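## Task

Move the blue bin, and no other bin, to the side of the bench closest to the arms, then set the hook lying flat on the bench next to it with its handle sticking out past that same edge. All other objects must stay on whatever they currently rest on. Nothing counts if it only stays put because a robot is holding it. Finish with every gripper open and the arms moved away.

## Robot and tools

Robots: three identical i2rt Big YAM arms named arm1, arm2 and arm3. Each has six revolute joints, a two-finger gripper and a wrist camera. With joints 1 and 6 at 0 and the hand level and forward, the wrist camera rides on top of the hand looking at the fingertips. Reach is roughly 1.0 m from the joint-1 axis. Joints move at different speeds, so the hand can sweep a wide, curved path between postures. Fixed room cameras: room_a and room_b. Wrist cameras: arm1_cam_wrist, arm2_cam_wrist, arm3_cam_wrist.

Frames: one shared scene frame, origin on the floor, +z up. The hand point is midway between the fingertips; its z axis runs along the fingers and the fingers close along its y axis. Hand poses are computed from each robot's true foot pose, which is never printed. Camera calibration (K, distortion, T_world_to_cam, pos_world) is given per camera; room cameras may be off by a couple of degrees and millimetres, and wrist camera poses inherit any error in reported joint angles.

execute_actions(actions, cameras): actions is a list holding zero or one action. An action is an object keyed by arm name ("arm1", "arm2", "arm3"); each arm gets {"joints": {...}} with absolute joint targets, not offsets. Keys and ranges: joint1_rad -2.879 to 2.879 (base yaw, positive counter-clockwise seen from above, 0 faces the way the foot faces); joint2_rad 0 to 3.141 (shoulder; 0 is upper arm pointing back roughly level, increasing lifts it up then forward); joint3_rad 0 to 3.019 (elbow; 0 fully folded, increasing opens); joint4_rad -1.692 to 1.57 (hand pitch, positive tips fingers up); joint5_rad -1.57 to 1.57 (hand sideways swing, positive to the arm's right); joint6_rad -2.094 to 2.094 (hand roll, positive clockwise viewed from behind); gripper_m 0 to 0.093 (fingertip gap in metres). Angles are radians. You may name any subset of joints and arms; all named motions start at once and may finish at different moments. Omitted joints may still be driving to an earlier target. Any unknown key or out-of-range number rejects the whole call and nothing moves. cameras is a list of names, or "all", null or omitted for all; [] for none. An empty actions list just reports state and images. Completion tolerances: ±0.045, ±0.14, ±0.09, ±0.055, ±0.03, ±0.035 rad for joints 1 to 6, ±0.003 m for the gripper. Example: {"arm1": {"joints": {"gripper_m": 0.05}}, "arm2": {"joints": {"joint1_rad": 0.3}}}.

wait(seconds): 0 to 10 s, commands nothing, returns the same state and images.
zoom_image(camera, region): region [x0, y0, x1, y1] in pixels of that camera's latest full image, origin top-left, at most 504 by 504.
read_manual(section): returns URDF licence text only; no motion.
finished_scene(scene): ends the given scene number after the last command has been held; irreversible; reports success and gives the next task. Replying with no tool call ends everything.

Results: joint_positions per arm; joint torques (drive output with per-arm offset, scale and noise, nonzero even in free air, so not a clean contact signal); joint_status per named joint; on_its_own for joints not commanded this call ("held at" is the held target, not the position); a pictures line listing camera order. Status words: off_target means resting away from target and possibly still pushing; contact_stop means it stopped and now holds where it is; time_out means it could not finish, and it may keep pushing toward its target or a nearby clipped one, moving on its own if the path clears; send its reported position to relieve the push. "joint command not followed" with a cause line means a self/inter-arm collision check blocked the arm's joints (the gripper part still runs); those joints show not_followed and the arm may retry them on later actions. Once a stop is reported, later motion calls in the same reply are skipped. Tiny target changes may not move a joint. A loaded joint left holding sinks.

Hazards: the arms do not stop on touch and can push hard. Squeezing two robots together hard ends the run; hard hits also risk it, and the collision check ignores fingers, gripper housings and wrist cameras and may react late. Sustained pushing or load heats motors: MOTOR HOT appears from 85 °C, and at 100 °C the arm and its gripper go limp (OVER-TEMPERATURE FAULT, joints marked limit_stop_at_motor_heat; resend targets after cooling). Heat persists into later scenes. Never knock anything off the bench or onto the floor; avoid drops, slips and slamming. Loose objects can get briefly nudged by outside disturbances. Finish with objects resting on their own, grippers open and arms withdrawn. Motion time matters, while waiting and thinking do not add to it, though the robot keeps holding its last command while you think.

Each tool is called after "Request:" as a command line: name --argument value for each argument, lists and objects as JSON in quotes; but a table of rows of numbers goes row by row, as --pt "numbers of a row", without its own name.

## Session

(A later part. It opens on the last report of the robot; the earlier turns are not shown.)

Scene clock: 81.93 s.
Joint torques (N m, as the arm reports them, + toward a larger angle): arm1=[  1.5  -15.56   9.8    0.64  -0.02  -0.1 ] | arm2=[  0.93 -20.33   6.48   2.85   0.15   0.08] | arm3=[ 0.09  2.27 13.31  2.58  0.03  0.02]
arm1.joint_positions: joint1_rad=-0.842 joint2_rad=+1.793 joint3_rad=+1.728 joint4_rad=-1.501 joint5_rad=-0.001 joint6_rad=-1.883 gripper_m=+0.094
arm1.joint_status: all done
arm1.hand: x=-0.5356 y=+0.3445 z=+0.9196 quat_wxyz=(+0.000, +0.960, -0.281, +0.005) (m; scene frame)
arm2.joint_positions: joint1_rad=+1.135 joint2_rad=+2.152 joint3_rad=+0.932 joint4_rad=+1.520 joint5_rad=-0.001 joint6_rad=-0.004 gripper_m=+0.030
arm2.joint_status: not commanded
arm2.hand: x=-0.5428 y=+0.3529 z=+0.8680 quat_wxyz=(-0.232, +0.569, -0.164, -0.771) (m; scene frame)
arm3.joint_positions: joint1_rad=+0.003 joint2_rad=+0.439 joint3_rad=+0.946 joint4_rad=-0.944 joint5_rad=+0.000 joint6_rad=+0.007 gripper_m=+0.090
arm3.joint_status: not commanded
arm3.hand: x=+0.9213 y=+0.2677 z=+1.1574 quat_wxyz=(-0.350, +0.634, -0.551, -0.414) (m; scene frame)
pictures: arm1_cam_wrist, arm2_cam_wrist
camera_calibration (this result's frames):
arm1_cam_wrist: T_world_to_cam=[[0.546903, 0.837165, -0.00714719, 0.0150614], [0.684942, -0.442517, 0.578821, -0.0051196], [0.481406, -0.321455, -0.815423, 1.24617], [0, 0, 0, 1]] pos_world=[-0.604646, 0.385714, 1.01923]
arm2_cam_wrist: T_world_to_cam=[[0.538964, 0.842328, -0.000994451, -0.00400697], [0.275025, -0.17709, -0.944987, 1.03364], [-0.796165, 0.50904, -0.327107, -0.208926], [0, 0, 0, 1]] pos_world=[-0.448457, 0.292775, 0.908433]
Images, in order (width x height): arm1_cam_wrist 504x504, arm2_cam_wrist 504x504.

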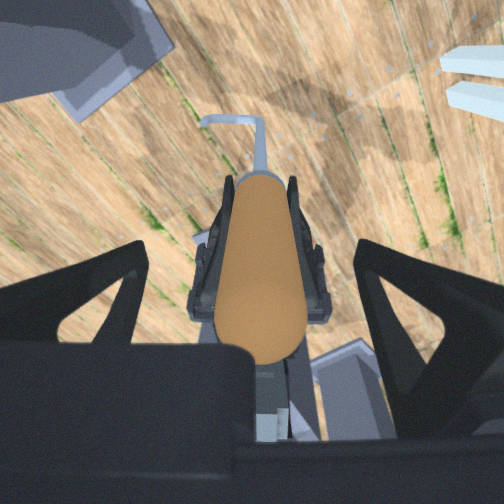

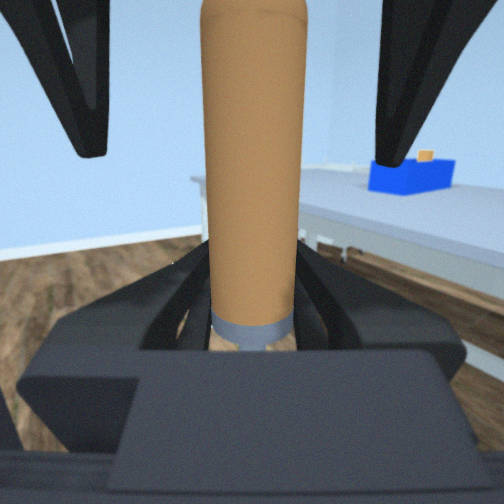

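Request:
execute_actions --actions '[{"arm1":{"joints":{"gripper_m":0}}}]' --cameras '["arm1_cam_wrist","arm2_cam_wrist"]'

Scene clock: 85.10 s.
Joint torques (N m, as the arm reports them, + toward a larger angle): arm1=[  1.34 -15.57   9.6    0.35  -0.02  -0.09] | arm2=[  0.58 -20.14   6.6    2.74   0.18   0.1 ] | arm3=[-0.04  2.65 13.17  2.82  0.03  0.02]
arm1.joint_positions: joint1_rad=-0.841 joint2_rad=+1.793 joint3_rad=+1.728 joint4_rad=-1.495 joint5_rad=-0.001 joint6_rad=-1.884 gripper_m=+0.030
arm1.joint_status: gripper_m off_target (ended at +0.030, target +0.000)
arm1.hand: x=-0.5349 y=+0.3460 z=+0.9196 quat_wxyz=(-0.002, +0.960, -0.280, +0.007) (m; scene frame)
arm2.joint_positions: joint1_rad=+1.138 joint2_rad=+2.152 joint3_rad=+0.932 joint4_rad=+1.521 joint5_rad=-0.002 joint6_rad=-0.008 gripper_m=+0.030
arm2.joint_status: not commanded
arm2.hand: x=-0.5441 y=+0.3508 z=+0.8682 quat_wxyz=(-0.232, +0.570, -0.162, -0.772) (m; scene frame)
arm3.joint_positions: joint1_rad=+0.003 joint2_rad=+0.439 joint3_rad=+0.946 joint4_rad=-0.944 joint5_rad=+0.000 joint6_rad=+0.007 gripper_m=+0.090
arm3.joint_status: not commanded
arm3.hand: x=+0.9213 y=+0.2677 z=+1.1574 quat_wxyz=(-0.350, +0.634, -0.551, -0.414) (m; scene frame)
pictures: arm1_cam_wrist, arm2_cam_wrist
camera_calibration (this result's frames):
arm1_cam_wrist: T_world_to_cam=[[0.544953, 0.838465, -0.00123137, 0.00648701], [0.683401, -0.443318, 0.580028, -0.00660487], [0.485787, -0.31693, -0.814596, 1.24633], [0, 0, 0, 1]] pos_world=[-0.604474, 0.386633, 1.0191]
arm2_cam_wrist: T_world_to_cam=[[0.536003, 0.844212, 0.00263814, -0.0069915], [0.276604, -0.172666, -0.945345, 1.03347], [-0.797615, 0.507438, -0.326062, -0.20991], [0, 0, 0, 1]] pos_world=[-0.449543, 0.290864, 0.908563]
Images, in order (width x height): arm1_cam_wrist 504x504, arm2_cam_wrist 504x504.

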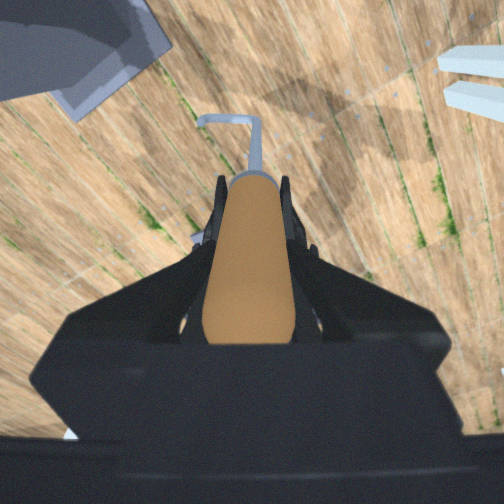

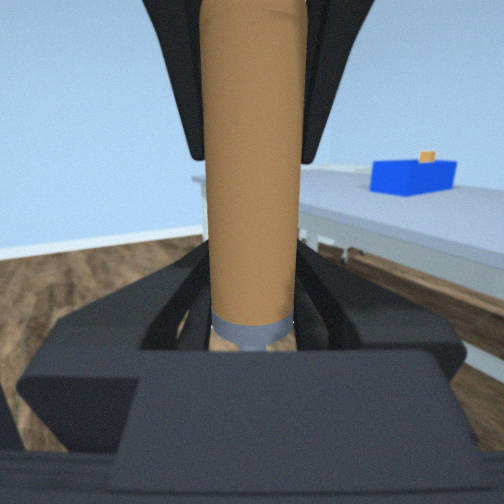

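Request:
execute_actions --actions '[{"arm2":{"joints":{"gripper_m":0.09,"joint3_rad":0.92,"joint4_rad":1.5}}}]' --cameras '[]'

Request:
execute_actions --actions '[{"arm2":{"joints":{"joint3_rad":0.5}}}]' --cameras '["arm1_cam_wrist"]'

Request:
execute_actions --actions '[{"arm2":{"joints":{"joint1_rad":0,"joint2_rad":0.8,"joint3_rad":0.7,"joint4_rad":0}},"arm1":{"joints":{"joint1_rad":0.04,"joint2_rad":1.15,"joint3_rad":1.6,"joint6_rad":-1.57}}}]' --cameras '[]'

Request:
execute_actions --actions '[{"arm1":{"joints":{"joint4_rad":0.2}}}]' --cameras '[]'

Request:
execute_actions --actions '[{"arm1":{"joints":{"joint2_rad":1.98,"joint3_rad":1.85,"joint4_rad":0.29}}}]' --cameras '["arm1_cam_wrist","room_a","room_b"]'

Request:
zoom_image --camera "room_a" --region '[360, 220, 460, 310]'

Request:
zoom_image --camera "room_b" --region '[60, 150, 140, 230]'

Scene clock: 94.13 s.
Joint torques (N m, as the arm reports them, + toward a larger angle): arm1=[  1.41 -16.04   9.96   0.29  -0.02  -0.09] | arm2=[  0.62 -19.95   3.77   1.06   0.18   0.09] | arm3=[-0.28  2.37 13.36  2.76  0.03  0.05]
arm1.joint_positions: joint1_rad=-0.841 joint2_rad=+1.797 joint3_rad=+1.722 joint4_rad=-1.494 joint5_rad=-0.001 joint6_rad=-1.884 gripper_m=+0.030
arm1.joint_status: not commanded
arm1.hand: x=-0.5356 y=+0.3453 z=+0.9151 quat_wxyz=(+0.002, +0.960, -0.280, +0.004) (m; scene frame)
arm2.joint_positions: joint1_rad=+1.138 joint2_rad=+2.152 joint3_rad=+0.930 joint4_rad=+1.511 joint5_rad=-0.002 joint6_rad=-0.008 gripper_m=+0.090
arm2.joint_status: all done
arm2.hand: x=-0.5441 y=+0.3509 z=+0.8650 quat_wxyz=(-0.231, +0.575, -0.163, -0.768) (m; scene frame)
arm3.joint_positions: joint1_rad=+0.003 joint2_rad=+0.439 joint3_rad=+0.946 joint4_rad=-0.944 joint5_rad=+0.000 joint6_rad=+0.007 gripper_m=+0.090
arm3.joint_status: not commanded
arm3.hand: x=+0.9213 y=+0.2677 z=+1.1574 quat_wxyz=(-0.350, +0.634, -0.551, -0.414) (m; scene frame)
pictures: none
No camera images: the call's "cameras" was empty. Leave "cameras" out to get every camera's image.

Scene clock: 95.20 s.
Joint torques (N m, as the arm reports them, + toward a larger angle): arm1=[  1.4  -16.07  10.07   0.32  -0.02  -0.09] | arm2=[  0.73 -15.79   1.09   1.37   0.2    0.11] | arm3=[-0.19  2.76 13.14  2.86  0.    0.01]
arm1.joint_positions: joint1_rad=-0.841 joint2_rad=+1.797 joint3_rad=+1.722 joint4_rad=-1.494 joint5_rad=-0.001 joint6_rad=-1.884 gripper_m=+0.030
arm1.joint_status: not commanded
arm1.hand: x=-0.5356 y=+0.3453 z=+0.9151 quat_wxyz=(+0.002, +0.960, -0.280, +0.004) (m; scene frame)
arm2.joint_positions: joint1_rad=+1.138 joint2_rad=+2.152 joint3_rad=+0.503 joint4_rad=+1.509 joint5_rad=-0.002 joint6_rad=-0.008 gripper_m=+0.090
arm2.joint_status: all done
arm2.hand: x=-0.4154 y=+0.2689 z=+0.7384 quat_wxyz=(-0.189, +0.725, -0.207, -0.629) (m; scene frame)
arm3.joint_positions: joint1_rad=+0.003 joint2_rad=+0.439 joint3_rad=+0.946 joint4_rad=-0.944 joint5_rad=+0.000 joint6_rad=+0.007 gripper_m=+0.090
arm3.joint_status: not commanded
arm3.hand: x=+0.9213 y=+0.2677 z=+1.1574 quat_wxyz=(-0.350, +0.634, -0.551, -0.414) (m; scene frame)
pictures: arm1_cam_wrist
camera_calibration (this result's frames):
arm1_cam_wrist: T_world_to_cam=[[0.54499, 0.838378, -0.0104442, 0.0159381], [0.687476, -0.439696, 0.577965, -0.00102807], [0.479961, -0.322165, -0.815995, 1.24276], [0, 0, 0, 1]] pos_world=[-0.604456, 0.38656, 1.01485]
Images, in order (width x height): arm1_cam_wrist 504x504.

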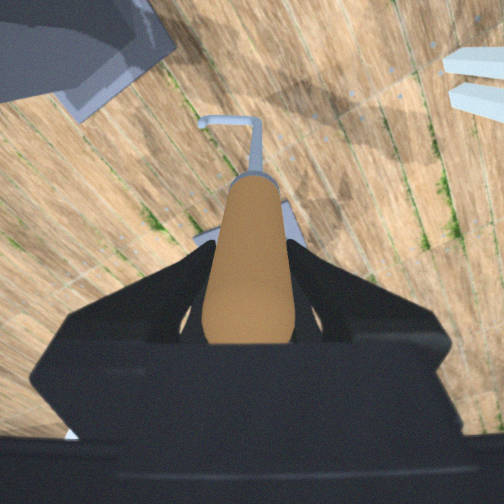

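Scene clock: 97.00 s.
Joint torques (N m, as the arm reports them, + toward a larger angle): arm1=[ 1.26 -8.92 12.16  1.3   0.    0.11] | arm2=[ 0.5  -5.29 10.67  1.27  0.02  0.09] | arm3=[-0.05  2.52 13.18  2.87  0.02  0.04]
arm1.joint_positions: joint1_rad=+0.036 joint2_rad=+1.177 joint3_rad=+1.560 joint4_rad=-1.496 joint5_rad=-0.001 joint6_rad=-1.577 gripper_m=+0.030
arm1.joint_status: all done
arm1.hand: x=-0.9631 y=+0.3961 z=+1.1306 quat_wxyz=(-0.223, +0.975, +0.002, +0.003) (m; scene frame)
arm2.joint_positions: joint1_rad=+0.000 joint2_rad=+0.798 joint3_rad=+0.694 joint4_rad=+0.011 joint5_rad=+0.003 joint6_rad=-0.007 gripper_m=+0.090
arm2.joint_status: all done
arm2.hand: x=+0.0651 y=+0.4223 z=+1.1321 quat_wxyz=(-0.512, +0.485, -0.555, -0.441) (m; scene frame)
arm3.joint_positions: joint1_rad=+0.003 joint2_rad=+0.439 joint3_rad=+0.946 joint4_rad=-0.944 joint5_rad=+0.000 joint6_rad=+0.007 gripper_m=+0.090
arm3.joint_status: not commanded
arm3.hand: x=+0.9213 y=+0.2677 z=+1.1574 quat_wxyz=(-0.350, +0.634, -0.551, -0.414) (m; scene frame)
pictures: none
No camera images: the call's "cameras" was empty. Leave "cameras" out to get every camera's image.

Scene clock: 98.87 s.
Joint torques (N m, as the arm reports them, + toward a larger angle): arm1=[ 1.21 -9.13 12.51  4.03  0.13  0.16] | arm2=[ 0.49 -5.38 10.56  1.23  0.02  0.1 ] | arm3=[-0.47  2.28 13.03  2.92  0.    0.02]
arm1.joint_positions: joint1_rad=+0.036 joint2_rad=+1.177 joint3_rad=+1.560 joint4_rad=+0.150 joint5_rad=-0.001 joint6_rad=-1.577 gripper_m=+0.030
arm1.joint_status: all done
arm1.hand: x=-0.9648 y=+0.5025 z=+1.4751 quat_wxyz=(-0.866, +0.499, +0.004, +0.005) (m; scene frame)
arm2.joint_positions: joint1_rad=+0.000 joint2_rad=+0.798 joint3_rad=+0.694 joint4_rad=+0.011 joint5_rad=+0.003 joint6_rad=-0.007 gripper_m=+0.090
arm2.joint_status: not commanded
arm2.hand: x=+0.0651 y=+0.4223 z=+1.1321 quat_wxyz=(-0.512, +0.485, -0.555, -0.441) (m; scene frame)
arm3.joint_positions: joint1_rad=+0.003 joint2_rad=+0.439 joint3_rad=+0.946 joint4_rad=-0.944 joint5_rad=+0.000 joint6_rad=+0.007 gripper_m=+0.090
arm3.joint_status: not commanded
arm3.hand: x=+0.9213 y=+0.2677 z=+1.1574 quat_wxyz=(-0.350, +0.634, -0.551, -0.414) (m; scene frame)
pictures: none
No camera images: the call's "cameras" was empty. Leave "cameras" out to get every camera's image.

Scene clock: 100.83 s.
Joint torques (N m, as the arm reports them, + toward a larger angle): arm1=[  1.32 -23.56  16.11   3.36   0.09   0.16] | arm2=[ 0.65 -5.55 10.61  1.2   0.02  0.1 ] | arm3=[-0.34  2.84 13.15  2.85  0.04  0.02]
arm1.joint_positions: joint1_rad=+0.036 joint2_rad=+2.031 joint3_rad=+1.772 joint4_rad=+0.262 joint5_rad=-0.001 joint6_rad=-1.576 gripper_m=+0.030
arm1.joint_status: all done
arm1.hand: x=-0.9611 y=+0.8596 z=+1.0415 quat_wxyz=(-0.706, +0.709, +0.003, +0.005) (m; scene frame)
arm2.joint_positions: joint1_rad=+0.000 joint2_rad=+0.798 joint3_rad=+0.694 joint4_rad=+0.011 joint5_rad=+0.003 joint6_rad=-0.007 gripper_m=+0.090
arm2.joint_status: not commanded
arm2.hand: x=+0.0651 y=+0.4223 z=+1.1321 quat_wxyz=(-0.512, +0.485, -0.555, -0.441) (m; scene frame)
arm3.joint_positions: joint1_rad=+0.003 joint2_rad=+0.439 joint3_rad=+0.946 joint4_rad=-0.944 joint5_rad=+0.000 joint6_rad=+0.007 gripper_m=+0.090
arm3.joint_status: not commanded
arm3.hand: x=+0.9213 y=+0.2677 z=+1.1574 quat_wxyz=(-0.350, +0.634, -0.551, -0.414) (m; scene frame)
pictures: arm1_cam_wrist, room_a, room_b
camera_calibration (this result's frames):
arm1_cam_wrist: T_world_to_cam=[[-0.00197182, 0.0134292, 0.999908, -1.05085], [0.819954, -0.572353, 0.00930391, 1.2782], [0.572426, 0.819897, -0.00988274, -0.0165936], [0, 0, 0, 1]] pos_world=[-1.04064, 0.759297, 1.0387]
Images, in order (width x height): arm1_cam_wrist 504x504, room_a 504x504, room_b 504x504.

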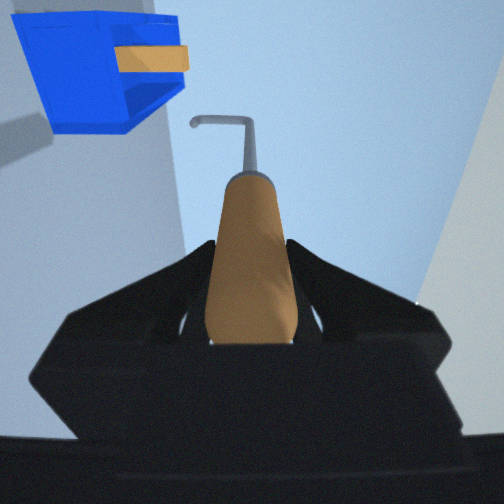

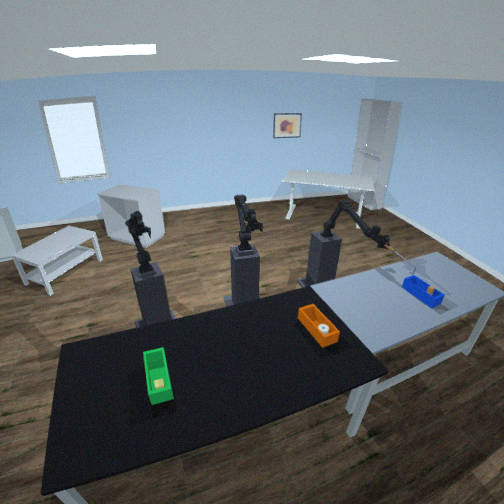

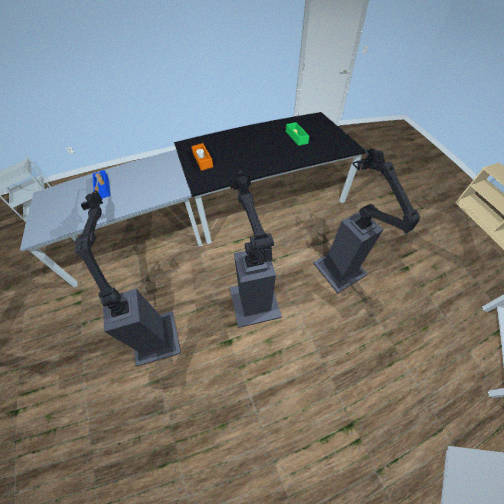

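Region (360, 220, 460, 310) of room_a's 504x504 image, scaled by 5.040, with more detail than that image has; it fills the top 454 rows of this view, and the rest is white.

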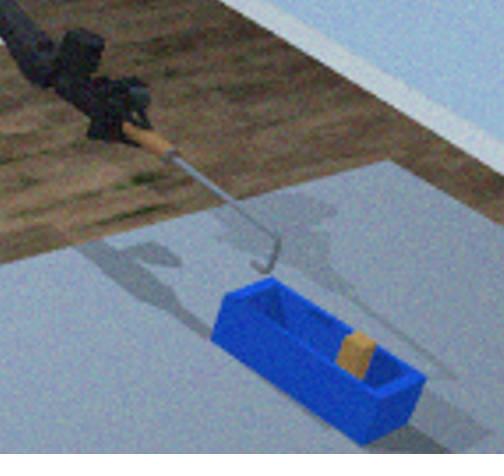

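Region (60, 150, 140, 230) of room_b's 504x504 image, scaled by 6.300, with more detail than that image has.

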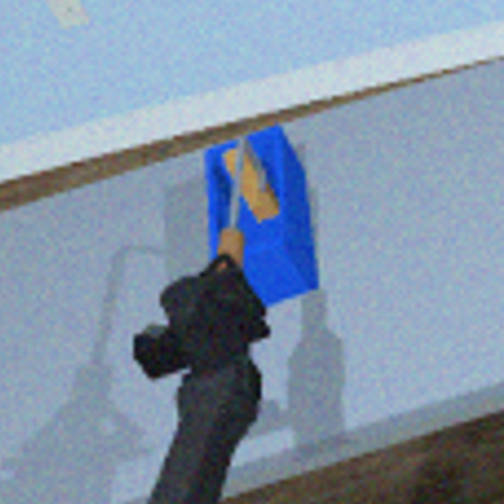

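Request:
execute_actions --actions '[{"arm1":{"joints":{"joint1_rad":0.085,"joint3_rad":1.88}}}]' --cameras '[]'

Request:
execute_actions --actions '[{"arm1":{"joints":{"joint2_rad":2.12}}}]' --cameras '["arm1_cam_wrist","room_a"]'

Request:
zoom_image --camera "room_a" --region '[360, 220, 460, 310]'

Scene clock: 108.83 s.
Joint torques (N m, as the arm reports them, + toward a larger angle): arm1=[  0.29 -23.86  18.43   3.38   0.05   0.16] | arm2=[ 0.49 -5.38 10.62  1.21  0.02  0.1 ] | arm3=[-0.24  2.13 13.27  2.74  0.    0.02]
arm1.joint_positions: joint1_rad=+0.091 joint2_rad=+2.031 joint3_rad=+1.772 joint4_rad=+0.262 joint5_rad=-0.001 joint6_rad=-1.576 gripper_m=+0.030
arm1.joint_status: joint3_rad time_out (moved +0.000 of +0.108); the others done
arm1.on_its_own: joint3_rad reads +1.772 and still pushes toward +1.880 since a time_out
arm1.hand: x=-1.0086 y=+0.8585 z=+1.0412 quat_wxyz=(-0.705, +0.708, +0.022, -0.015) (m; scene frame)
arm2.joint_positions: joint1_rad=+0.000 joint2_rad=+0.798 joint3_rad=+0.694 joint4_rad=+0.011 joint5_rad=+0.003 joint6_rad=-0.007 gripper_m=+0.090
arm2.joint_status: not commanded
arm2.hand: x=+0.0651 y=+0.4223 z=+1.1321 quat_wxyz=(-0.512, +0.485, -0.555, -0.441) (m; scene frame)
arm3.joint_positions: joint1_rad=+0.003 joint2_rad=+0.439 joint3_rad=+0.946 joint4_rad=-0.944 joint5_rad=+0.000 joint6_rad=+0.007 gripper_m=+0.090
arm3.joint_status: not commanded
arm3.hand: x=+0.9213 y=+0.2677 z=+1.1574 quat_wxyz=(-0.350, +0.634, -0.551, -0.414) (m; scene frame)
pictures: none
No camera images: the call's "cameras" was empty. Leave "cameras" out to get every camera's image.

not run: a stop came earlier in this reply.

Region (360, 220, 460, 310) of room_a's 504x504 image, scaled by 5.040, with more detail than that image has; it fills the top 454 rows of this view, and the rest is white.

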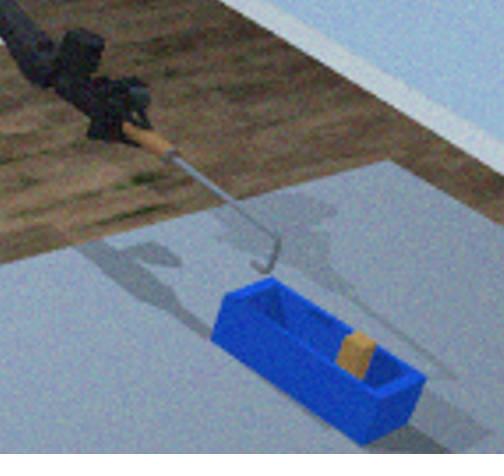

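Request:
execute_actions --actions '[{"arm1":{"joints":{"joint2_rad":2.14}}}]' --cameras '["arm1_cam_wrist","room_a"]'

Request:
zoom_image --camera "room_a" --region '[360, 220, 460, 310]'

Scene clock: 112.27 s.
Joint torques (N m, as the arm reports them, + toward a larger angle): arm1=[  0.77 -25.53  15.11   2.82   0.04   0.16] | arm2=[ 0.3  -5.55 10.57  1.26  0.02  0.11] | arm3=[ 0.09  2.5  13.22  2.82 -0.01  0.06]
arm1.joint_positions: joint1_rad=+0.091 joint2_rad=+2.193 joint3_rad=+1.810 joint4_rad=+0.274 joint5_rad=-0.001 joint6_rad=-1.576 gripper_m=+0.030
arm1.joint_status: all done
arm1.hand: x=-1.0095 y=+0.8880 z=+0.9277 quat_wxyz=(-0.665, +0.747, +0.023, -0.014) (m; scene frame)
arm2.joint_positions: joint1_rad=+0.000 joint2_rad=+0.798 joint3_rad=+0.694 joint4_rad=+0.011 joint5_rad=+0.003 joint6_rad=-0.007 gripper_m=+0.090
arm2.joint_status: not commanded
arm2.hand: x=+0.0651 y=+0.4223 z=+1.1321 quat_wxyz=(-0.512, +0.485, -0.555, -0.441) (m; scene frame)
arm3.joint_positions: joint1_rad=+0.003 joint2_rad=+0.439 joint3_rad=+0.946 joint4_rad=-0.944 joint5_rad=+0.000 joint6_rad=+0.007 gripper_m=+0.090
arm3.joint_status: not commanded
arm3.hand: x=+0.9213 y=+0.2677 z=+1.1574 quat_wxyz=(-0.350, +0.634, -0.551, -0.414) (m; scene frame)
pictures: arm1_cam_wrist, room_a
camera_calibration (this result's frames):
arm1_cam_wrist: T_world_to_cam=[[-0.00804367, 0.124938, 0.992132, -1.0355], [0.849374, -0.522759, 0.0727165, 1.262], [0.527731, 0.843276, -0.101914, 0.00620448], [0, 0, 0, 1]] pos_world=[-1.08351, 0.783862, 0.936212]
Images, in order (width x height): arm1_cam_wrist 504x504, room_a 504x504.

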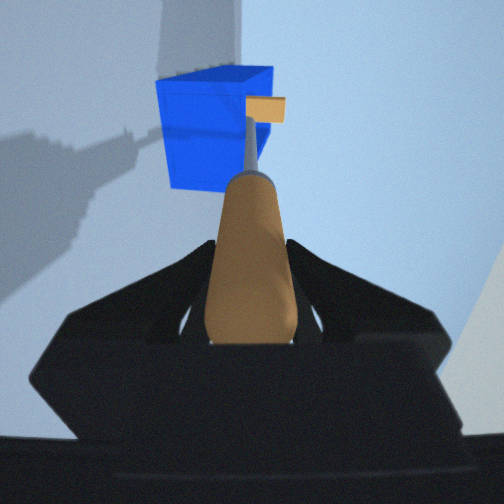

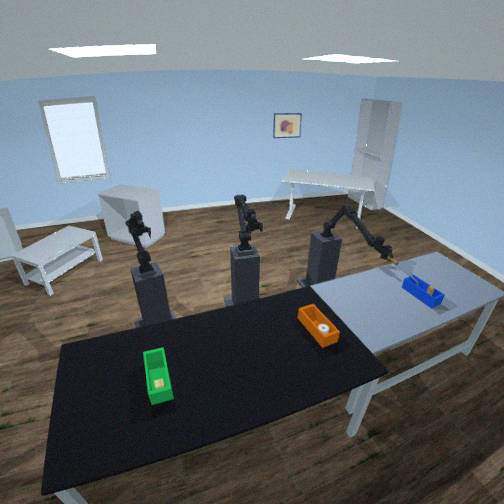

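Region (360, 220, 460, 310) of room_a's 504x504 image, scaled by 5.040, with more detail than that image has; it fills the top 454 rows of this view, and the rest is white.

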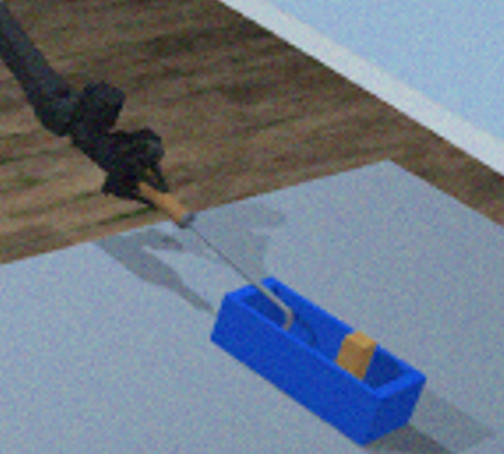

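Hooked. Same pull sequence as before, stopping one step short to check.

Request:
execute_actions --actions '[{"arm1":{"joints":{"joint2_rad":1.955,"joint3_rad":1.50,"joint4_rad":0.45}}}]' --cameras '[]'

Request:
execute_actions --actions '[{"arm1":{"joints":{"joint2_rad":1.80,"joint3_rad":1.26,"joint4_rad":0.54}}}]' --cameras '[]'

Request:
execute_actions --actions '[{"arm1":{"joints":{"joint2_rad":1.63,"joint3_rad":0.995,"joint4_rad":0.635}}}]' --cameras '["arm1_cam_wrist","room_b"]'

Request:
zoom_image --camera "room_b" --region '[60, 170, 160, 270]'

Scene clock: 122.07 s.
Joint torques (N m, as the arm reports them, + toward a larger angle): arm1=[  0.52 -21.2   11.33   3.88   0.04   0.16] | arm2=[ 0.58 -5.42 10.61  1.18  0.04  0.11] | arm3=[ 0.02  2.31 13.34  2.87  0.03  0.02]
arm1.joint_positions: joint1_rad=+0.091 joint2_rad=+1.993 joint3_rad=+1.469 joint4_rad=+0.410 joint5_rad=-0.001 joint6_rad=-1.576 gripper_m=+0.030
arm1.joint_status: all done
arm1.hand: x=-1.0052 y=+0.8056 z=+0.9276 quat_wxyz=(-0.662, +0.749, +0.023, -0.014) (m; scene frame)
arm2.joint_positions: joint1_rad=+0.000 joint2_rad=+0.798 joint3_rad=+0.694 joint4_rad=+0.011 joint5_rad=+0.003 joint6_rad=-0.007 gripper_m=+0.090
arm2.joint_status: not commanded
arm2.hand: x=+0.0651 y=+0.4223 z=+1.1321 quat_wxyz=(-0.512, +0.485, -0.555, -0.441) (m; scene frame)
arm3.joint_positions: joint1_rad=+0.003 joint2_rad=+0.439 joint3_rad=+0.946 joint4_rad=-0.944 joint5_rad=+0.000 joint6_rad=+0.007 gripper_m=+0.090
arm3.joint_status: not commanded
arm3.hand: x=+0.9213 y=+0.2677 z=+1.1574 quat_wxyz=(-0.350, +0.634, -0.551, -0.414) (m; scene frame)
pictures: none
No camera images: the call's "cameras" was empty. Leave "cameras" out to get every camera's image.

Scene clock: 122.97 s.
Joint torques (N m, as the arm reports them, + toward a larger angle): arm1=[  0.48 -19.56  10.38   4.39   0.04   0.16] | arm2=[ 0.68 -5.41 10.61  1.21  0.02  0.1 ] | arm3=[-0.13  2.83 13.07  2.89  0.    0.04]
arm1.joint_positions: joint1_rad=+0.091 joint2_rad=+1.848 joint3_rad=+1.236 joint4_rad=+0.491 joint5_rad=-0.001 joint6_rad=-1.576 gripper_m=+0.030
arm1.joint_status: all done
arm1.hand: x=-1.0018 y=+0.7394 z=+0.9269 quat_wxyz=(-0.660, +0.750, +0.023, -0.014) (m; scene frame)
arm2.joint_positions: joint1_rad=+0.000 joint2_rad=+0.798 joint3_rad=+0.694 joint4_rad=+0.011 joint5_rad=+0.003 joint6_rad=-0.007 gripper_m=+0.090
arm2.joint_status: not commanded
arm2.hand: x=+0.0651 y=+0.4223 z=+1.1321 quat_wxyz=(-0.512, +0.485, -0.555, -0.441) (m; scene frame)
arm3.joint_positions: joint1_rad=+0.003 joint2_rad=+0.439 joint3_rad=+0.946 joint4_rad=-0.944 joint5_rad=+0.000 joint6_rad=+0.007 gripper_m=+0.090
arm3.joint_status: not commanded
arm3.hand: x=+0.9213 y=+0.2677 z=+1.1574 quat_wxyz=(-0.350, +0.634, -0.551, -0.414) (m; scene frame)
pictures: none
No camera images: the call's "cameras" was empty. Leave "cameras" out to get every camera's image.

Scene clock: 123.93 s.
Joint torques (N m, as the arm reports them, + toward a larger angle): arm1=[  0.44 -16.17  10.18   4.58   0.04   0.15] | arm2=[ 0.62 -5.71 10.55  1.2   0.04  0.11] | arm3=[ 0.05  2.89 13.12  2.82  0.02  0.03]
arm1.joint_positions: joint1_rad=+0.091 joint2_rad=+1.671 joint3_rad=+0.968 joint4_rad=+0.583 joint5_rad=-0.001 joint6_rad=-1.576 gripper_m=+0.030
arm1.joint_status: all done
arm1.hand: x=-0.9974 y=+0.6546 z=+0.9242 quat_wxyz=(-0.660, +0.751, +0.023, -0.014) (m; scene frame)
arm2.joint_positions: joint1_rad=+0.000 joint2_rad=+0.798 joint3_rad=+0.694 joint4_rad=+0.011 joint5_rad=+0.003 joint6_rad=-0.007 gripper_m=+0.090
arm2.joint_status: not commanded
arm2.hand: x=+0.0651 y=+0.4223 z=+1.1321 quat_wxyz=(-0.512, +0.485, -0.555, -0.441) (m; scene frame)
arm3.joint_positions: joint1_rad=+0.003 joint2_rad=+0.439 joint3_rad=+0.946 joint4_rad=-0.944 joint5_rad=+0.000 joint6_rad=+0.007 gripper_m=+0.090
arm3.joint_status: not commanded
arm3.hand: x=+0.9213 y=+0.2677 z=+1.1574 quat_wxyz=(-0.350, +0.634, -0.551, -0.414) (m; scene frame)
pictures: arm1_cam_wrist, room_b
camera_calibration (this result's frames):
arm1_cam_wrist: T_world_to_cam=[[-0.00864255, 0.136646, 0.990582, -1.00959], [0.849292, -0.521917, 0.0794058, 1.12315], [0.527853, 0.84198, -0.111542, 0.206097], [0, 0, 0, 1]] pos_world=[-1.07139, 0.550617, 0.933886]
Images, in order (width x height): arm1_cam_wrist 504x504, room_b 504x504.

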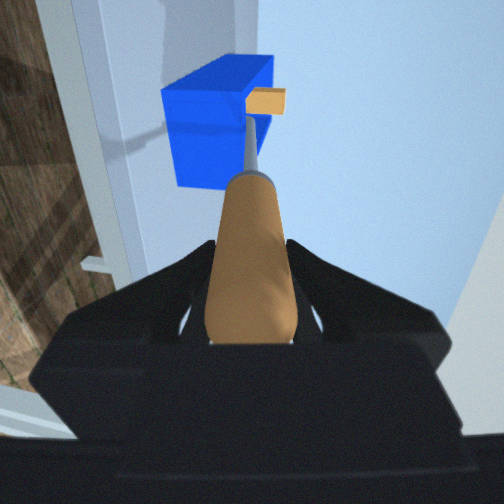

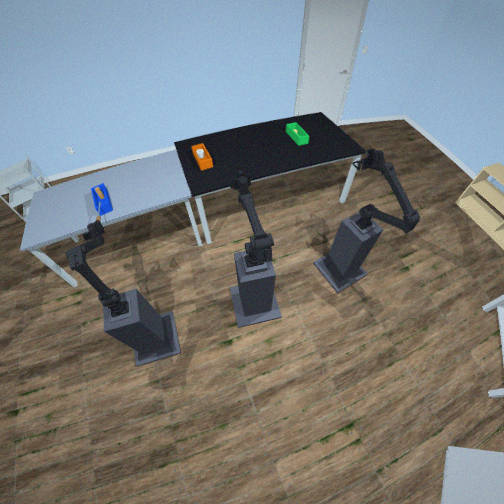

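Region (60, 170, 160, 270) of room_b's 504x504 image, scaled by 5.040, with more detail than that image has.

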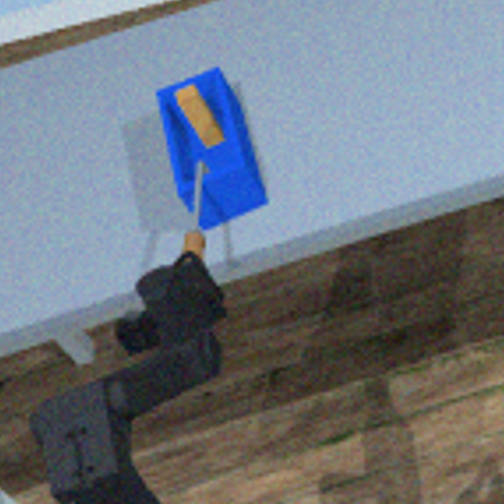

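Request:
execute_actions --actions '[{"arm1":{"joints":{"joint2_rad":1.475,"joint3_rad":0.795,"joint4_rad":0.675}}}]' --cameras '["arm1_cam_wrist","room_b"]'

Request:
zoom_image --camera "room_b" --region '[60, 170, 160, 270]'

Scene clock: 128.50 s.
Joint torques (N m, as the arm reports them, + toward a larger angle): arm1=[  0.51 -12.92  10.06   4.46   0.04   0.16] | arm2=[ 0.49 -5.5  10.55  1.26  0.03  0.12] | arm3=[-0.17  2.21 13.27  2.85  0.02  0.02]
arm1.joint_positions: joint1_rad=+0.091 joint2_rad=+1.512 joint3_rad=+0.765 joint4_rad=+0.623 joint5_rad=-0.001 joint6_rad=-1.576 gripper_m=+0.030
arm1.joint_status: all done
arm1.hand: x=-0.9937 y=+0.5837 z=+0.9233 quat_wxyz=(-0.659, +0.752, +0.023, -0.014) (m; scene frame)
arm2.joint_positions: joint1_rad=+0.000 joint2_rad=+0.798 joint3_rad=+0.694 joint4_rad=+0.011 joint5_rad=+0.003 joint6_rad=-0.007 gripper_m=+0.090
arm2.joint_status: not commanded
arm2.hand: x=+0.0651 y=+0.4223 z=+1.1321 quat_wxyz=(-0.512, +0.485, -0.555, -0.441) (m; scene frame)
arm3.joint_positions: joint1_rad=+0.003 joint2_rad=+0.439 joint3_rad=+0.946 joint4_rad=-0.944 joint5_rad=+0.000 joint6_rad=+0.007 gripper_m=+0.090
arm3.joint_status: not commanded
arm3.hand: x=+0.9213 y=+0.2677 z=+1.1574 quat_wxyz=(-0.350, +0.634, -0.551, -0.414) (m; scene frame)
pictures: arm1_cam_wrist, room_b
camera_calibration (this result's frames):
arm1_cam_wrist: T_world_to_cam=[[-0.00883537, 0.140419, 0.990053, -1.00086], [0.849265, -0.521629, 0.0815614, 1.08088], [0.527893, 0.841538, -0.114644, 0.266939], [0, 0, 0, 1]] pos_world=[-1.06771, 0.47972, 0.933353]
Images, in order (width x height): arm1_cam_wrist 504x504, room_b 504x504.

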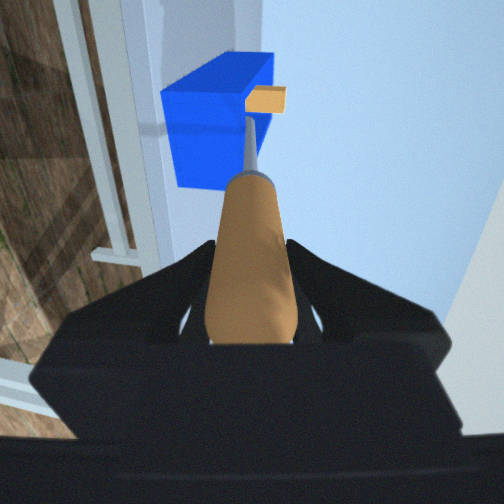

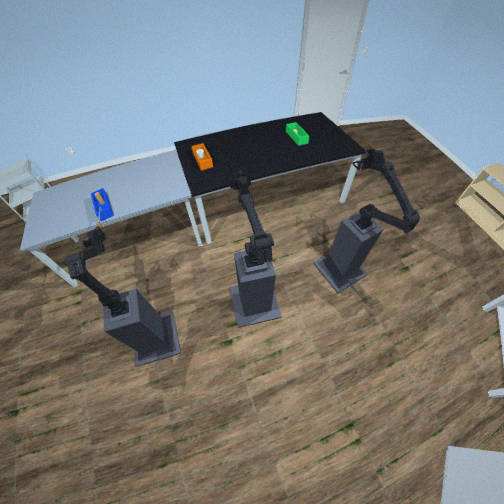

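Region (60, 170, 160, 270) of room_b's 504x504 image, scaled by 5.040, with more detail than that image has.

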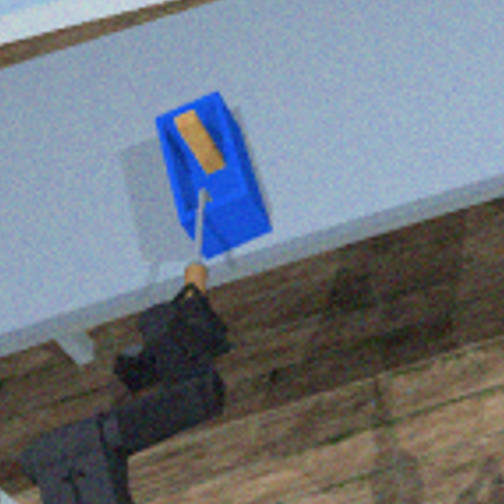

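Request:
execute_actions --actions '[{"arm1":{"joints":{"joint2_rad":1.425,"joint3_rad":0.735,"joint4_rad":0.685}}}]' --cameras '["arm1_cam_wrist"]'

Request:
execute_actions --actions '[{"arm1":{"joints":{"joint3_rad":0.87}}}]' --cameras '["arm1_cam_wrist"]'

Request:
execute_actions --actions '[{"arm1":{"joints":{"joint3_rad":1.1,"joint4_rad":0.75}}}]' --cameras '["room_b"]'

Scene clock: 132.30 s.
Joint torques (N m, as the arm reports them, + toward a larger angle): arm1=[  0.5  -13.07   9.72   4.31   0.05   0.16] | arm2=[ 0.5  -5.42 10.58  1.2   0.03  0.1 ] | arm3=[ 0.1   2.43 13.19  2.86  0.04  0.03]
arm1.joint_positions: joint1_rad=+0.091 joint2_rad=+1.470 joint3_rad=+0.709 joint4_rad=+0.638 joint5_rad=-0.001 joint6_rad=-1.576 gripper_m=+0.030
arm1.joint_status: all done
arm1.hand: x=-0.9926 y=+0.5639 z=+0.9215 quat_wxyz=(-0.659, +0.751, +0.023, -0.014) (m; scene frame)
arm2.joint_positions: joint1_rad=+0.000 joint2_rad=+0.798 joint3_rad=+0.694 joint4_rad=+0.011 joint5_rad=+0.003 joint6_rad=-0.007 gripper_m=+0.090
arm2.joint_status: not commanded
arm2.hand: x=+0.0651 y=+0.4223 z=+1.1321 quat_wxyz=(-0.512, +0.485, -0.555, -0.441) (m; scene frame)
arm3.joint_positions: joint1_rad=+0.003 joint2_rad=+0.439 joint3_rad=+0.946 joint4_rad=-0.944 joint5_rad=+0.000 joint6_rad=+0.007 gripper_m=+0.090
arm3.joint_status: not commanded
arm3.hand: x=+0.9213 y=+0.2677 z=+1.1574 quat_wxyz=(-0.350, +0.634, -0.551, -0.414) (m; scene frame)
pictures: arm1_cam_wrist
camera_calibration (this result's frames):
arm1_cam_wrist: T_world_to_cam=[[-0.00877754, 0.139287, 0.990213, -0.995747], [0.849273, -0.521716, 0.0809148, 1.0705], [0.527881, 0.841672, -0.113713, 0.281865], [0, 0, 0, 1]] pos_world=[-1.06667, 0.459953, 0.931435]
Images, in order (width x height): arm1_cam_wrist 504x504.

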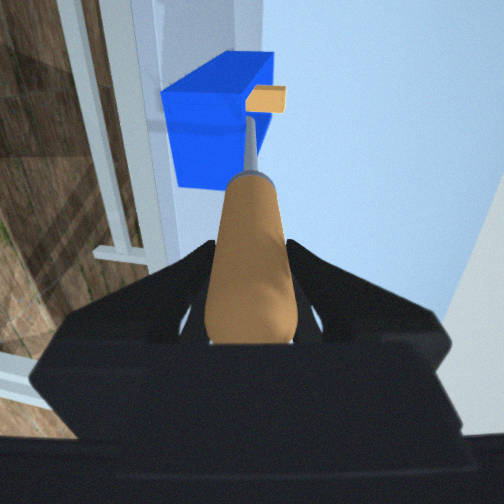

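Scene clock: 133.33 s.
Joint torques (N m, as the arm reports them, + toward a larger angle): arm1=[  0.5  -13.53  13.61   4.31   0.05   0.16] | arm2=[ 0.55 -5.5  10.59  1.24  0.02  0.1 ] | arm3=[-0.05  2.63 13.24  2.81  0.01  0.04]
arm1.joint_positions: joint1_rad=+0.091 joint2_rad=+1.469 joint3_rad=+0.801 joint4_rad=+0.639 joint5_rad=-0.001 joint6_rad=-1.576 gripper_m=+0.030
arm1.joint_status: all done
arm1.hand: x=-0.9942 y=+0.5889 z=+0.9706 quat_wxyz=(-0.694, +0.720, +0.023, -0.015) (m; scene frame)
arm2.joint_positions: joint1_rad=+0.000 joint2_rad=+0.798 joint3_rad=+0.694 joint4_rad=+0.011 joint5_rad=+0.003 joint6_rad=-0.007 gripper_m=+0.090
arm2.joint_status: not commanded
arm2.hand: x=+0.0651 y=+0.4223 z=+1.1321 quat_wxyz=(-0.512, +0.485, -0.555, -0.441) (m; scene frame)
arm3.joint_positions: joint1_rad=+0.003 joint2_rad=+0.439 joint3_rad=+0.946 joint4_rad=-0.944 joint5_rad=+0.000 joint6_rad=+0.007 gripper_m=+0.090
arm3.joint_status: not commanded
arm3.hand: x=+0.9213 y=+0.2677 z=+1.1574 quat_wxyz=(-0.350, +0.634, -0.551, -0.414) (m; scene frame)
pictures: arm1_cam_wrist
camera_calibration (this result's frames):
arm1_cam_wrist: T_world_to_cam=[[-0.00402503, 0.0467696, 0.998898, -0.997125], [0.849813, -0.526337, 0.028068, 1.13543], [0.527069, 0.848989, -0.0376269, 0.188316], [0, 0, 0, 1]] pos_world=[-1.06817, 0.484373, 0.971243]
Images, in order (width x height): arm1_cam_wrist 504x504.

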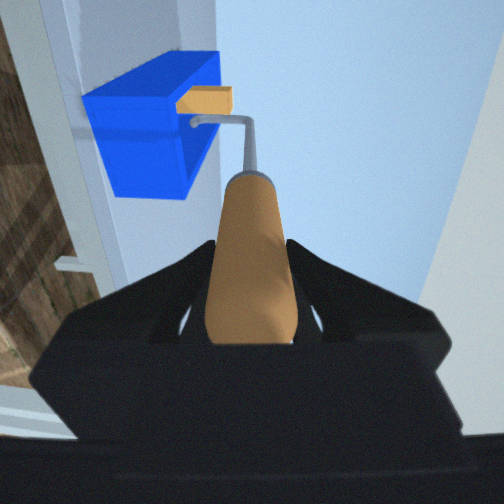

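Scene clock: 134.53 s.
Joint torques (N m, as the arm reports them, + toward a larger angle): arm1=[  0.49 -13.69  13.94   3.76   0.08   0.15] | arm2=[ 0.64 -5.33 10.59  1.21  0.01  0.1 ] | arm3=[ 0.25  2.53 13.13  2.87 -0.01  0.03]
arm1.joint_positions: joint1_rad=+0.091 joint2_rad=+1.455 joint3_rad=+1.041 joint4_rad=+0.712 joint5_rad=-0.001 joint6_rad=-1.576 gripper_m=+0.030
arm1.joint_status: all done
arm1.hand: x=-0.9970 y=+0.6239 z=+1.1332 quat_wxyz=(-0.802, +0.597, +0.020, -0.017) (m; scene frame)
arm2.joint_positions: joint1_rad=+0.000 joint2_rad=+0.798 joint3_rad=+0.694 joint4_rad=+0.011 joint5_rad=+0.003 joint6_rad=-0.007 gripper_m=+0.090
arm2.joint_status: not commanded
arm2.hand: x=+0.0651 y=+0.4223 z=+1.1321 quat_wxyz=(-0.512, +0.485, -0.555, -0.441) (m; scene frame)
arm3.joint_positions: joint1_rad=+0.003 joint2_rad=+0.439 joint3_rad=+0.946 joint4_rad=-0.944 joint5_rad=+0.000 joint6_rad=+0.007 gripper_m=+0.090
arm3.joint_status: not commanded
arm3.hand: x=+0.9213 y=+0.2677 z=+1.1574 quat_wxyz=(-0.350, +0.634, -0.551, -0.414) (m; scene frame)
pictures: room_b
Images, in order (width x height): room_b 504x504.

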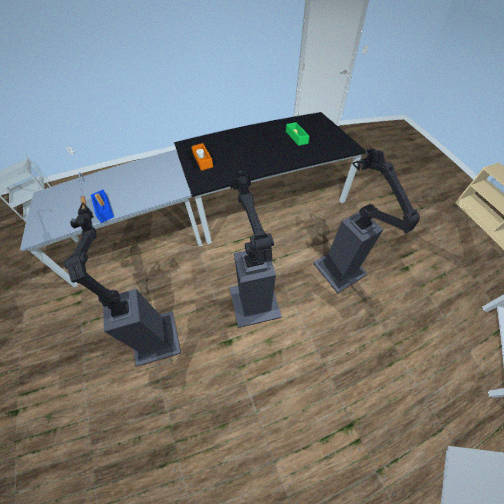

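Request:
execute_actions --actions '[{"arm1":{"joints":{"joint1_rad":-0.22,"joint5_rad":-0.2,"joint3_rad":1.35}}}]' --cameras '[]'

Request:
execute_actions --actions '[{"arm1":{"joints":{"joint2_rad":1.99,"joint4_rad":0.83}}}]' --cameras '["arm1_cam_wrist"]'

Request:
execute_actions --actions '[{"arm1":{"joints":{"joint6_rad":0}}}]' --cameras '["arm1_cam_wrist"]'

Scene clock: 140.23 s.
Joint torques (N m, as the arm reports them, + toward a larger angle): arm1=[  0.68 -13.9   15.06   3.53   0.27   0.14] | arm2=[ 0.53 -5.58 10.62  1.25  0.02  0.1 ] | arm3=[ 0.23  2.41 13.14  2.77  0.02  0.07]
arm1.joint_positions: joint1_rad=-0.216 joint2_rad=+1.459 joint3_rad=+1.283 joint4_rad=+0.713 joint5_rad=-0.203 joint6_rad=-1.576 gripper_m=+0.030
arm1.joint_status: all done
arm1.hand: x=-0.8391 y=+0.6151 z=+1.2726 quat_wxyz=(-0.862, +0.502, +0.029, +0.064) (m; scene frame)
arm2.joint_positions: joint1_rad=+0.000 joint2_rad=+0.798 joint3_rad=+0.694 joint4_rad=+0.011 joint5_rad=+0.003 joint6_rad=-0.007 gripper_m=+0.090
arm2.joint_status: not commanded
arm2.hand: x=+0.0651 y=+0.4223 z=+1.1321 quat_wxyz=(-0.512, +0.485, -0.555, -0.441) (m; scene frame)
arm3.joint_positions: joint1_rad=+0.003 joint2_rad=+0.439 joint3_rad=+0.946 joint4_rad=-0.944 joint5_rad=+0.000 joint6_rad=+0.007 gripper_m=+0.090
arm3.joint_status: not commanded
arm3.hand: x=+0.9213 y=+0.2677 z=+1.1574 quat_wxyz=(-0.350, +0.634, -0.551, -0.414) (m; scene frame)
pictures: none
No camera images: the call's "cameras" was empty. Leave "cameras" out to get every camera's image.

Scene clock: 141.67 s.
Joint torques (N m, as the arm reports them, + toward a larger angle): arm1=[  0.54 -22.41  12.05   3.12   0.06   0.15] | arm2=[ 0.37 -5.39 10.62  1.19  0.03  0.09] | arm3=[-0.28  3.   13.27  2.83 -0.01  0.05]
arm1.joint_positions: joint1_rad=-0.216 joint2_rad=+2.048 joint3_rad=+1.296 joint4_rad=+0.806 joint5_rad=-0.201 joint6_rad=-1.575 gripper_m=+0.030
arm1.joint_status: all done
arm1.hand: x=-0.7993 y=+0.7528 z=+0.8883 quat_wxyz=(-0.722, +0.691, -0.011, +0.027) (m; scene frame)
arm2.joint_positions: joint1_rad=+0.000 joint2_rad=+0.798 joint3_rad=+0.694 joint4_rad=+0.011 joint5_rad=+0.003 joint6_rad=-0.007 gripper_m=+0.090
arm2.joint_status: not commanded
arm2.hand: x=+0.0651 y=+0.4223 z=+1.1321 quat_wxyz=(-0.512, +0.485, -0.555, -0.441) (m; scene frame)
arm3.joint_positions: joint1_rad=+0.003 joint2_rad=+0.439 joint3_rad=+0.946 joint4_rad=-0.944 joint5_rad=+0.000 joint6_rad=+0.007 gripper_m=+0.090
arm3.joint_status: not commanded
arm3.hand: x=+0.9213 y=+0.2677 z=+1.1574 quat_wxyz=(-0.350, +0.634, -0.551, -0.414) (m; scene frame)
pictures: arm1_cam_wrist
camera_calibration (this result's frames):
arm1_cam_wrist: T_world_to_cam=[[-0.0146242, -0.0354285, 0.999265, -0.868749], [0.788705, -0.614686, -0.0102508, 1.11009], [0.614597, 0.787976, 0.0369319, -0.00702541], [0, 0, 0, 1]] pos_world=[-0.883924, 0.657116, 0.879749]
Images, in order (width x height): arm1_cam_wrist 504x504.

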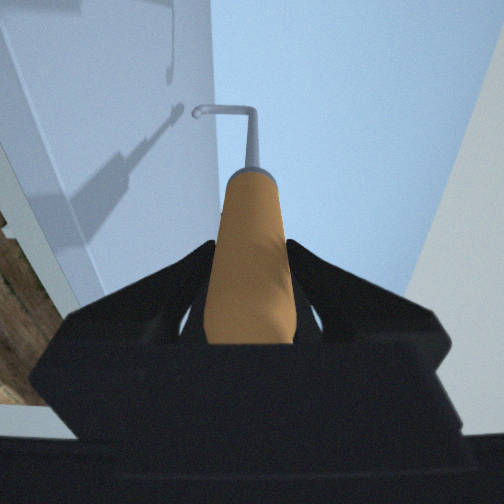

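Scene clock: 143.80 s.
Joint torques (N m, as the arm reports them, + toward a larger angle): arm1=[  0.76 -21.93  11.99   3.17  -0.1    0.15] | arm2=[ 0.58 -5.51 10.61  1.2   0.01  0.09] | arm3=[ 0.03  2.   13.14  2.8  -0.01  0.03]
arm1.joint_positions: joint1_rad=-0.218 joint2_rad=+2.046 joint3_rad=+1.296 joint4_rad=+0.806 joint5_rad=-0.196 joint6_rad=-0.012 gripper_m=+0.030
arm1.joint_status: all done
arm1.hand: x=-0.7972 y=+0.7524 z=+0.8895 quat_wxyz=(-0.534, +0.480, -0.496, -0.488) (m; scene frame)
arm2.joint_positions: joint1_rad=+0.000 joint2_rad=+0.798 joint3_rad=+0.694 joint4_rad=+0.011 joint5_rad=+0.003 joint6_rad=-0.007 gripper_m=+0.090
arm2.joint_status: not commanded
arm2.hand: x=+0.0651 y=+0.4223 z=+1.1321 quat_wxyz=(-0.512, +0.485, -0.555, -0.441) (m; scene frame)
arm3.joint_positions: joint1_rad=+0.003 joint2_rad=+0.439 joint3_rad=+0.946 joint4_rad=-0.944 joint5_rad=+0.000 joint6_rad=+0.007 gripper_m=+0.090
arm3.joint_status: not commanded
arm3.hand: x=+0.9213 y=+0.2677 z=+1.1574 quat_wxyz=(-0.350, +0.634, -0.551, -0.414) (m; scene frame)
pictures: arm1_cam_wrist
camera_calibration (this result's frames):
arm1_cam_wrist: T_world_to_cam=[[0.998439, -0.0520199, 0.0203428, 0.820924], [-0.0104575, -0.531852, -0.846773, 1.15286], [0.0548684, 0.845238, -0.531566, 0.00836391], [0, 0, 0, 1]] pos_world=[-0.808045, 0.648787, 0.963958]
Images, in order (width x height): arm1_cam_wrist 504x504.

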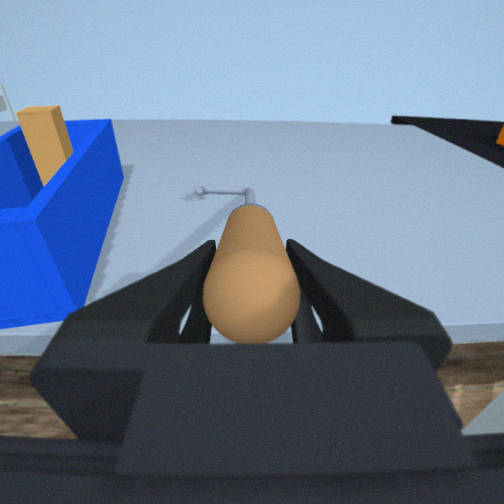

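Request:
execute_actions --actions '[{"arm1":{"joints":{"joint2_rad":2.185,"joint4_rad":0.89}}}]' --cameras '["arm1_cam_wrist"]'

Scene clock: 146.40 s.
Joint torques (N m, as the arm reports them, + toward a larger angle): arm1=[  0.77 -18.61  10.13   2.4   -0.04   0.07] | arm2=[ 0.54 -5.34 10.58  1.25  0.02  0.1 ] | arm3=[ 0.43  2.69 13.18  2.81  0.01  0.07]
arm1.joint_positions: joint1_rad=-0.218 joint2_rad=+2.193 joint3_rad=+1.310 joint4_rad=+0.884 joint5_rad=-0.198 joint6_rad=-0.007 gripper_m=+0.030
arm1.joint_status: all done
arm1.hand: x=-0.7955 y=+0.7572 z=+0.8043 quat_wxyz=(-0.516, +0.490, -0.513, -0.480) (m; scene frame)
arm2.joint_positions: joint1_rad=+0.000 joint2_rad=+0.798 joint3_rad=+0.694 joint4_rad=+0.011 joint5_rad=+0.003 joint6_rad=-0.007 gripper_m=+0.090
arm2.joint_status: not commanded
arm2.hand: x=+0.0651 y=+0.4223 z=+1.1321 quat_wxyz=(-0.512, +0.485, -0.555, -0.441) (m; scene frame)
arm3.joint_positions: joint1_rad=+0.003 joint2_rad=+0.439 joint3_rad=+0.946 joint4_rad=-0.944 joint5_rad=+0.000 joint6_rad=+0.007 gripper_m=+0.090
arm3.joint_status: not commanded
arm3.hand: x=+0.9213 y=+0.2677 z=+1.1574 quat_wxyz=(-0.350, +0.634, -0.551, -0.414) (m; scene frame)
pictures: arm1_cam_wrist
camera_calibration (this result's frames):
arm1_cam_wrist: T_world_to_cam=[[0.998748, -0.0497843, 0.00499401, 0.832189], [-0.0246045, -0.575595, -0.817365, 1.08149], [0.0435665, 0.816218, -0.576099, 0.00767766], [0, 0, 0, 1]] pos_world=[-0.804872, 0.657662, 0.884238]
Images, in order (width x height): arm1_cam_wrist 504x504.

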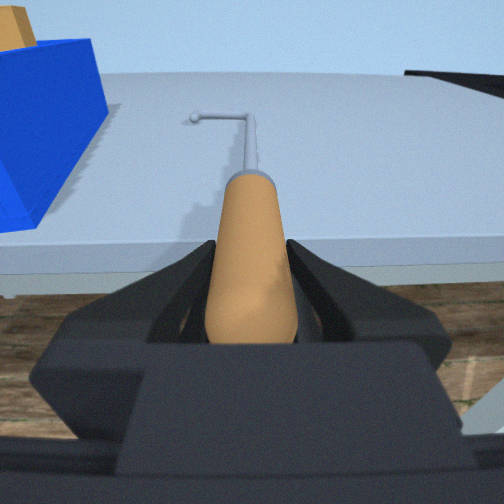

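Request:
execute_actions --actions '[{"arm1":{"joints":{"joint3_rad":1.31,"gripper_m":0.07}}}]' --cameras '[]'

Request:
execute_actions --actions '[{"arm1":{"joints":{"joint2_rad":1.2,"joint3_rad":0.9,"joint4_rad":0}}}]' --cameras '["arm1_cam_wrist","room_b"]'

Scene clock: 149.40 s.
Joint torques (N m, as the arm reports them, + toward a larger angle): arm1=[  0.68 -18.76   6.86   2.35  -0.03   0.06] | arm2=[ 0.54 -5.51 10.61  1.25  0.03  0.1 ] | arm3=[ 0.06  2.24 13.05  2.74  0.    0.03]
arm1.joint_positions: joint1_rad=-0.218 joint2_rad=+2.193 joint3_rad=+1.309 joint4_rad=+0.884 joint5_rad=-0.198 joint6_rad=-0.007 gripper_m=+0.070
arm1.joint_status: all done
arm1.hand: x=-0.7956 y=+0.7570 z=+0.8039 quat_wxyz=(-0.516, +0.490, -0.513, -0.480) (m; scene frame)
arm2.joint_positions: joint1_rad=+0.000 joint2_rad=+0.798 joint3_rad=+0.694 joint4_rad=+0.011 joint5_rad=+0.003 joint6_rad=-0.007 gripper_m=+0.090
arm2.joint_status: not commanded
arm2.hand: x=+0.0651 y=+0.4223 z=+1.1321 quat_wxyz=(-0.512, +0.485, -0.555, -0.441) (m; scene frame)
arm3.joint_positions: joint1_rad=+0.003 joint2_rad=+0.439 joint3_rad=+0.946 joint4_rad=-0.944 joint5_rad=+0.000 joint6_rad=+0.007 gripper_m=+0.090
arm3.joint_status: not commanded
arm3.hand: x=+0.9213 y=+0.2677 z=+1.1574 quat_wxyz=(-0.350, +0.634, -0.551, -0.414) (m; scene frame)
pictures: none
No camera images: the call's "cameras" was empty. Leave "cameras" out to get every camera's image.

Scene clock: 150.97 s.
Joint torques (N m, as the arm reports them, + toward a larger angle): arm1=[ 0.82 -7.33 10.11  1.61 -0.07  0.06] | arm2=[ 0.45 -5.53 10.57  1.25  0.02  0.11] | arm3=[ 0.28  2.1  13.11  2.94  0.03  0.08]
arm1.joint_positions: joint1_rad=-0.218 joint2_rad=+1.195 joint3_rad=+0.896 joint4_rad=+0.008 joint5_rad=-0.198 joint6_rad=-0.007 gripper_m=+0.070
arm1.joint_status: all done
arm1.hand: x=-0.8578 y=+0.5275 z=+1.0277 quat_wxyz=(-0.424, +0.539, -0.594, -0.420) (m; scene frame)
arm2.joint_positions: joint1_rad=+0.000 joint2_rad=+0.798 joint3_rad=+0.694 joint4_rad=+0.011 joint5_rad=+0.003 joint6_rad=-0.007 gripper_m=+0.090
arm2.joint_status: not commanded
arm2.hand: x=+0.0651 y=+0.4223 z=+1.1321 quat_wxyz=(-0.512, +0.485, -0.555, -0.441) (m; scene frame)
arm3.joint_positions: joint1_rad=+0.003 joint2_rad=+0.439 joint3_rad=+0.946 joint4_rad=-0.944 joint5_rad=+0.000 joint6_rad=+0.007 gripper_m=+0.090
arm3.joint_status: not commanded
arm3.hand: x=+0.9213 y=+0.2677 z=+1.1574 quat_wxyz=(-0.350, +0.634, -0.551, -0.414) (m; scene frame)
pictures: arm1_cam_wrist, room_b
camera_calibration (this result's frames):
arm1_cam_wrist: T_world_to_cam=[[0.996766, -0.0591044, -0.0544424, 0.946141], [-0.0801547, -0.779377, -0.621406, 0.988786], [-0.00570333, 0.623761, -0.781595, 0.59704], [0, 0, 0, 1]] pos_world=[-0.860421, 0.454148, 1.13259]
Images, in order (width x height): arm1_cam_wrist 504x504, room_b 504x504.

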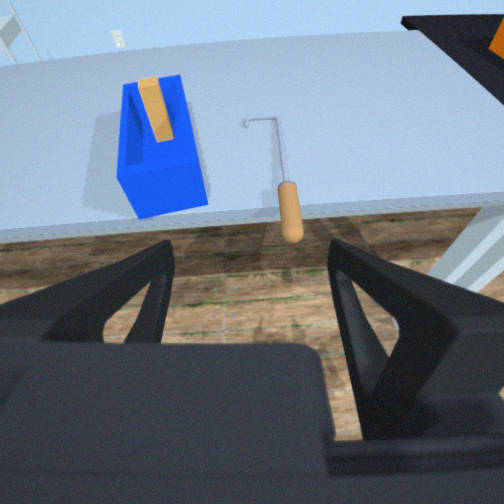

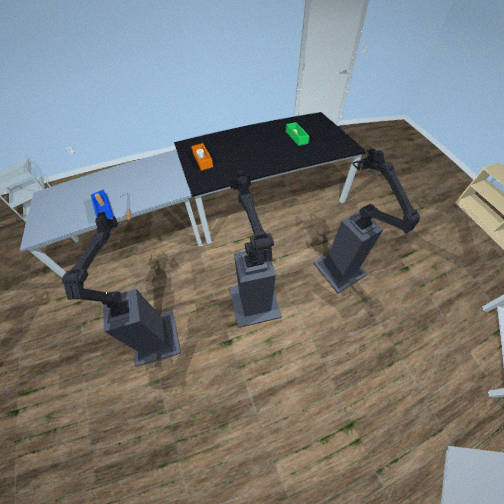

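Request:
finished_scene --scene 2

The scene is finished: the task was done.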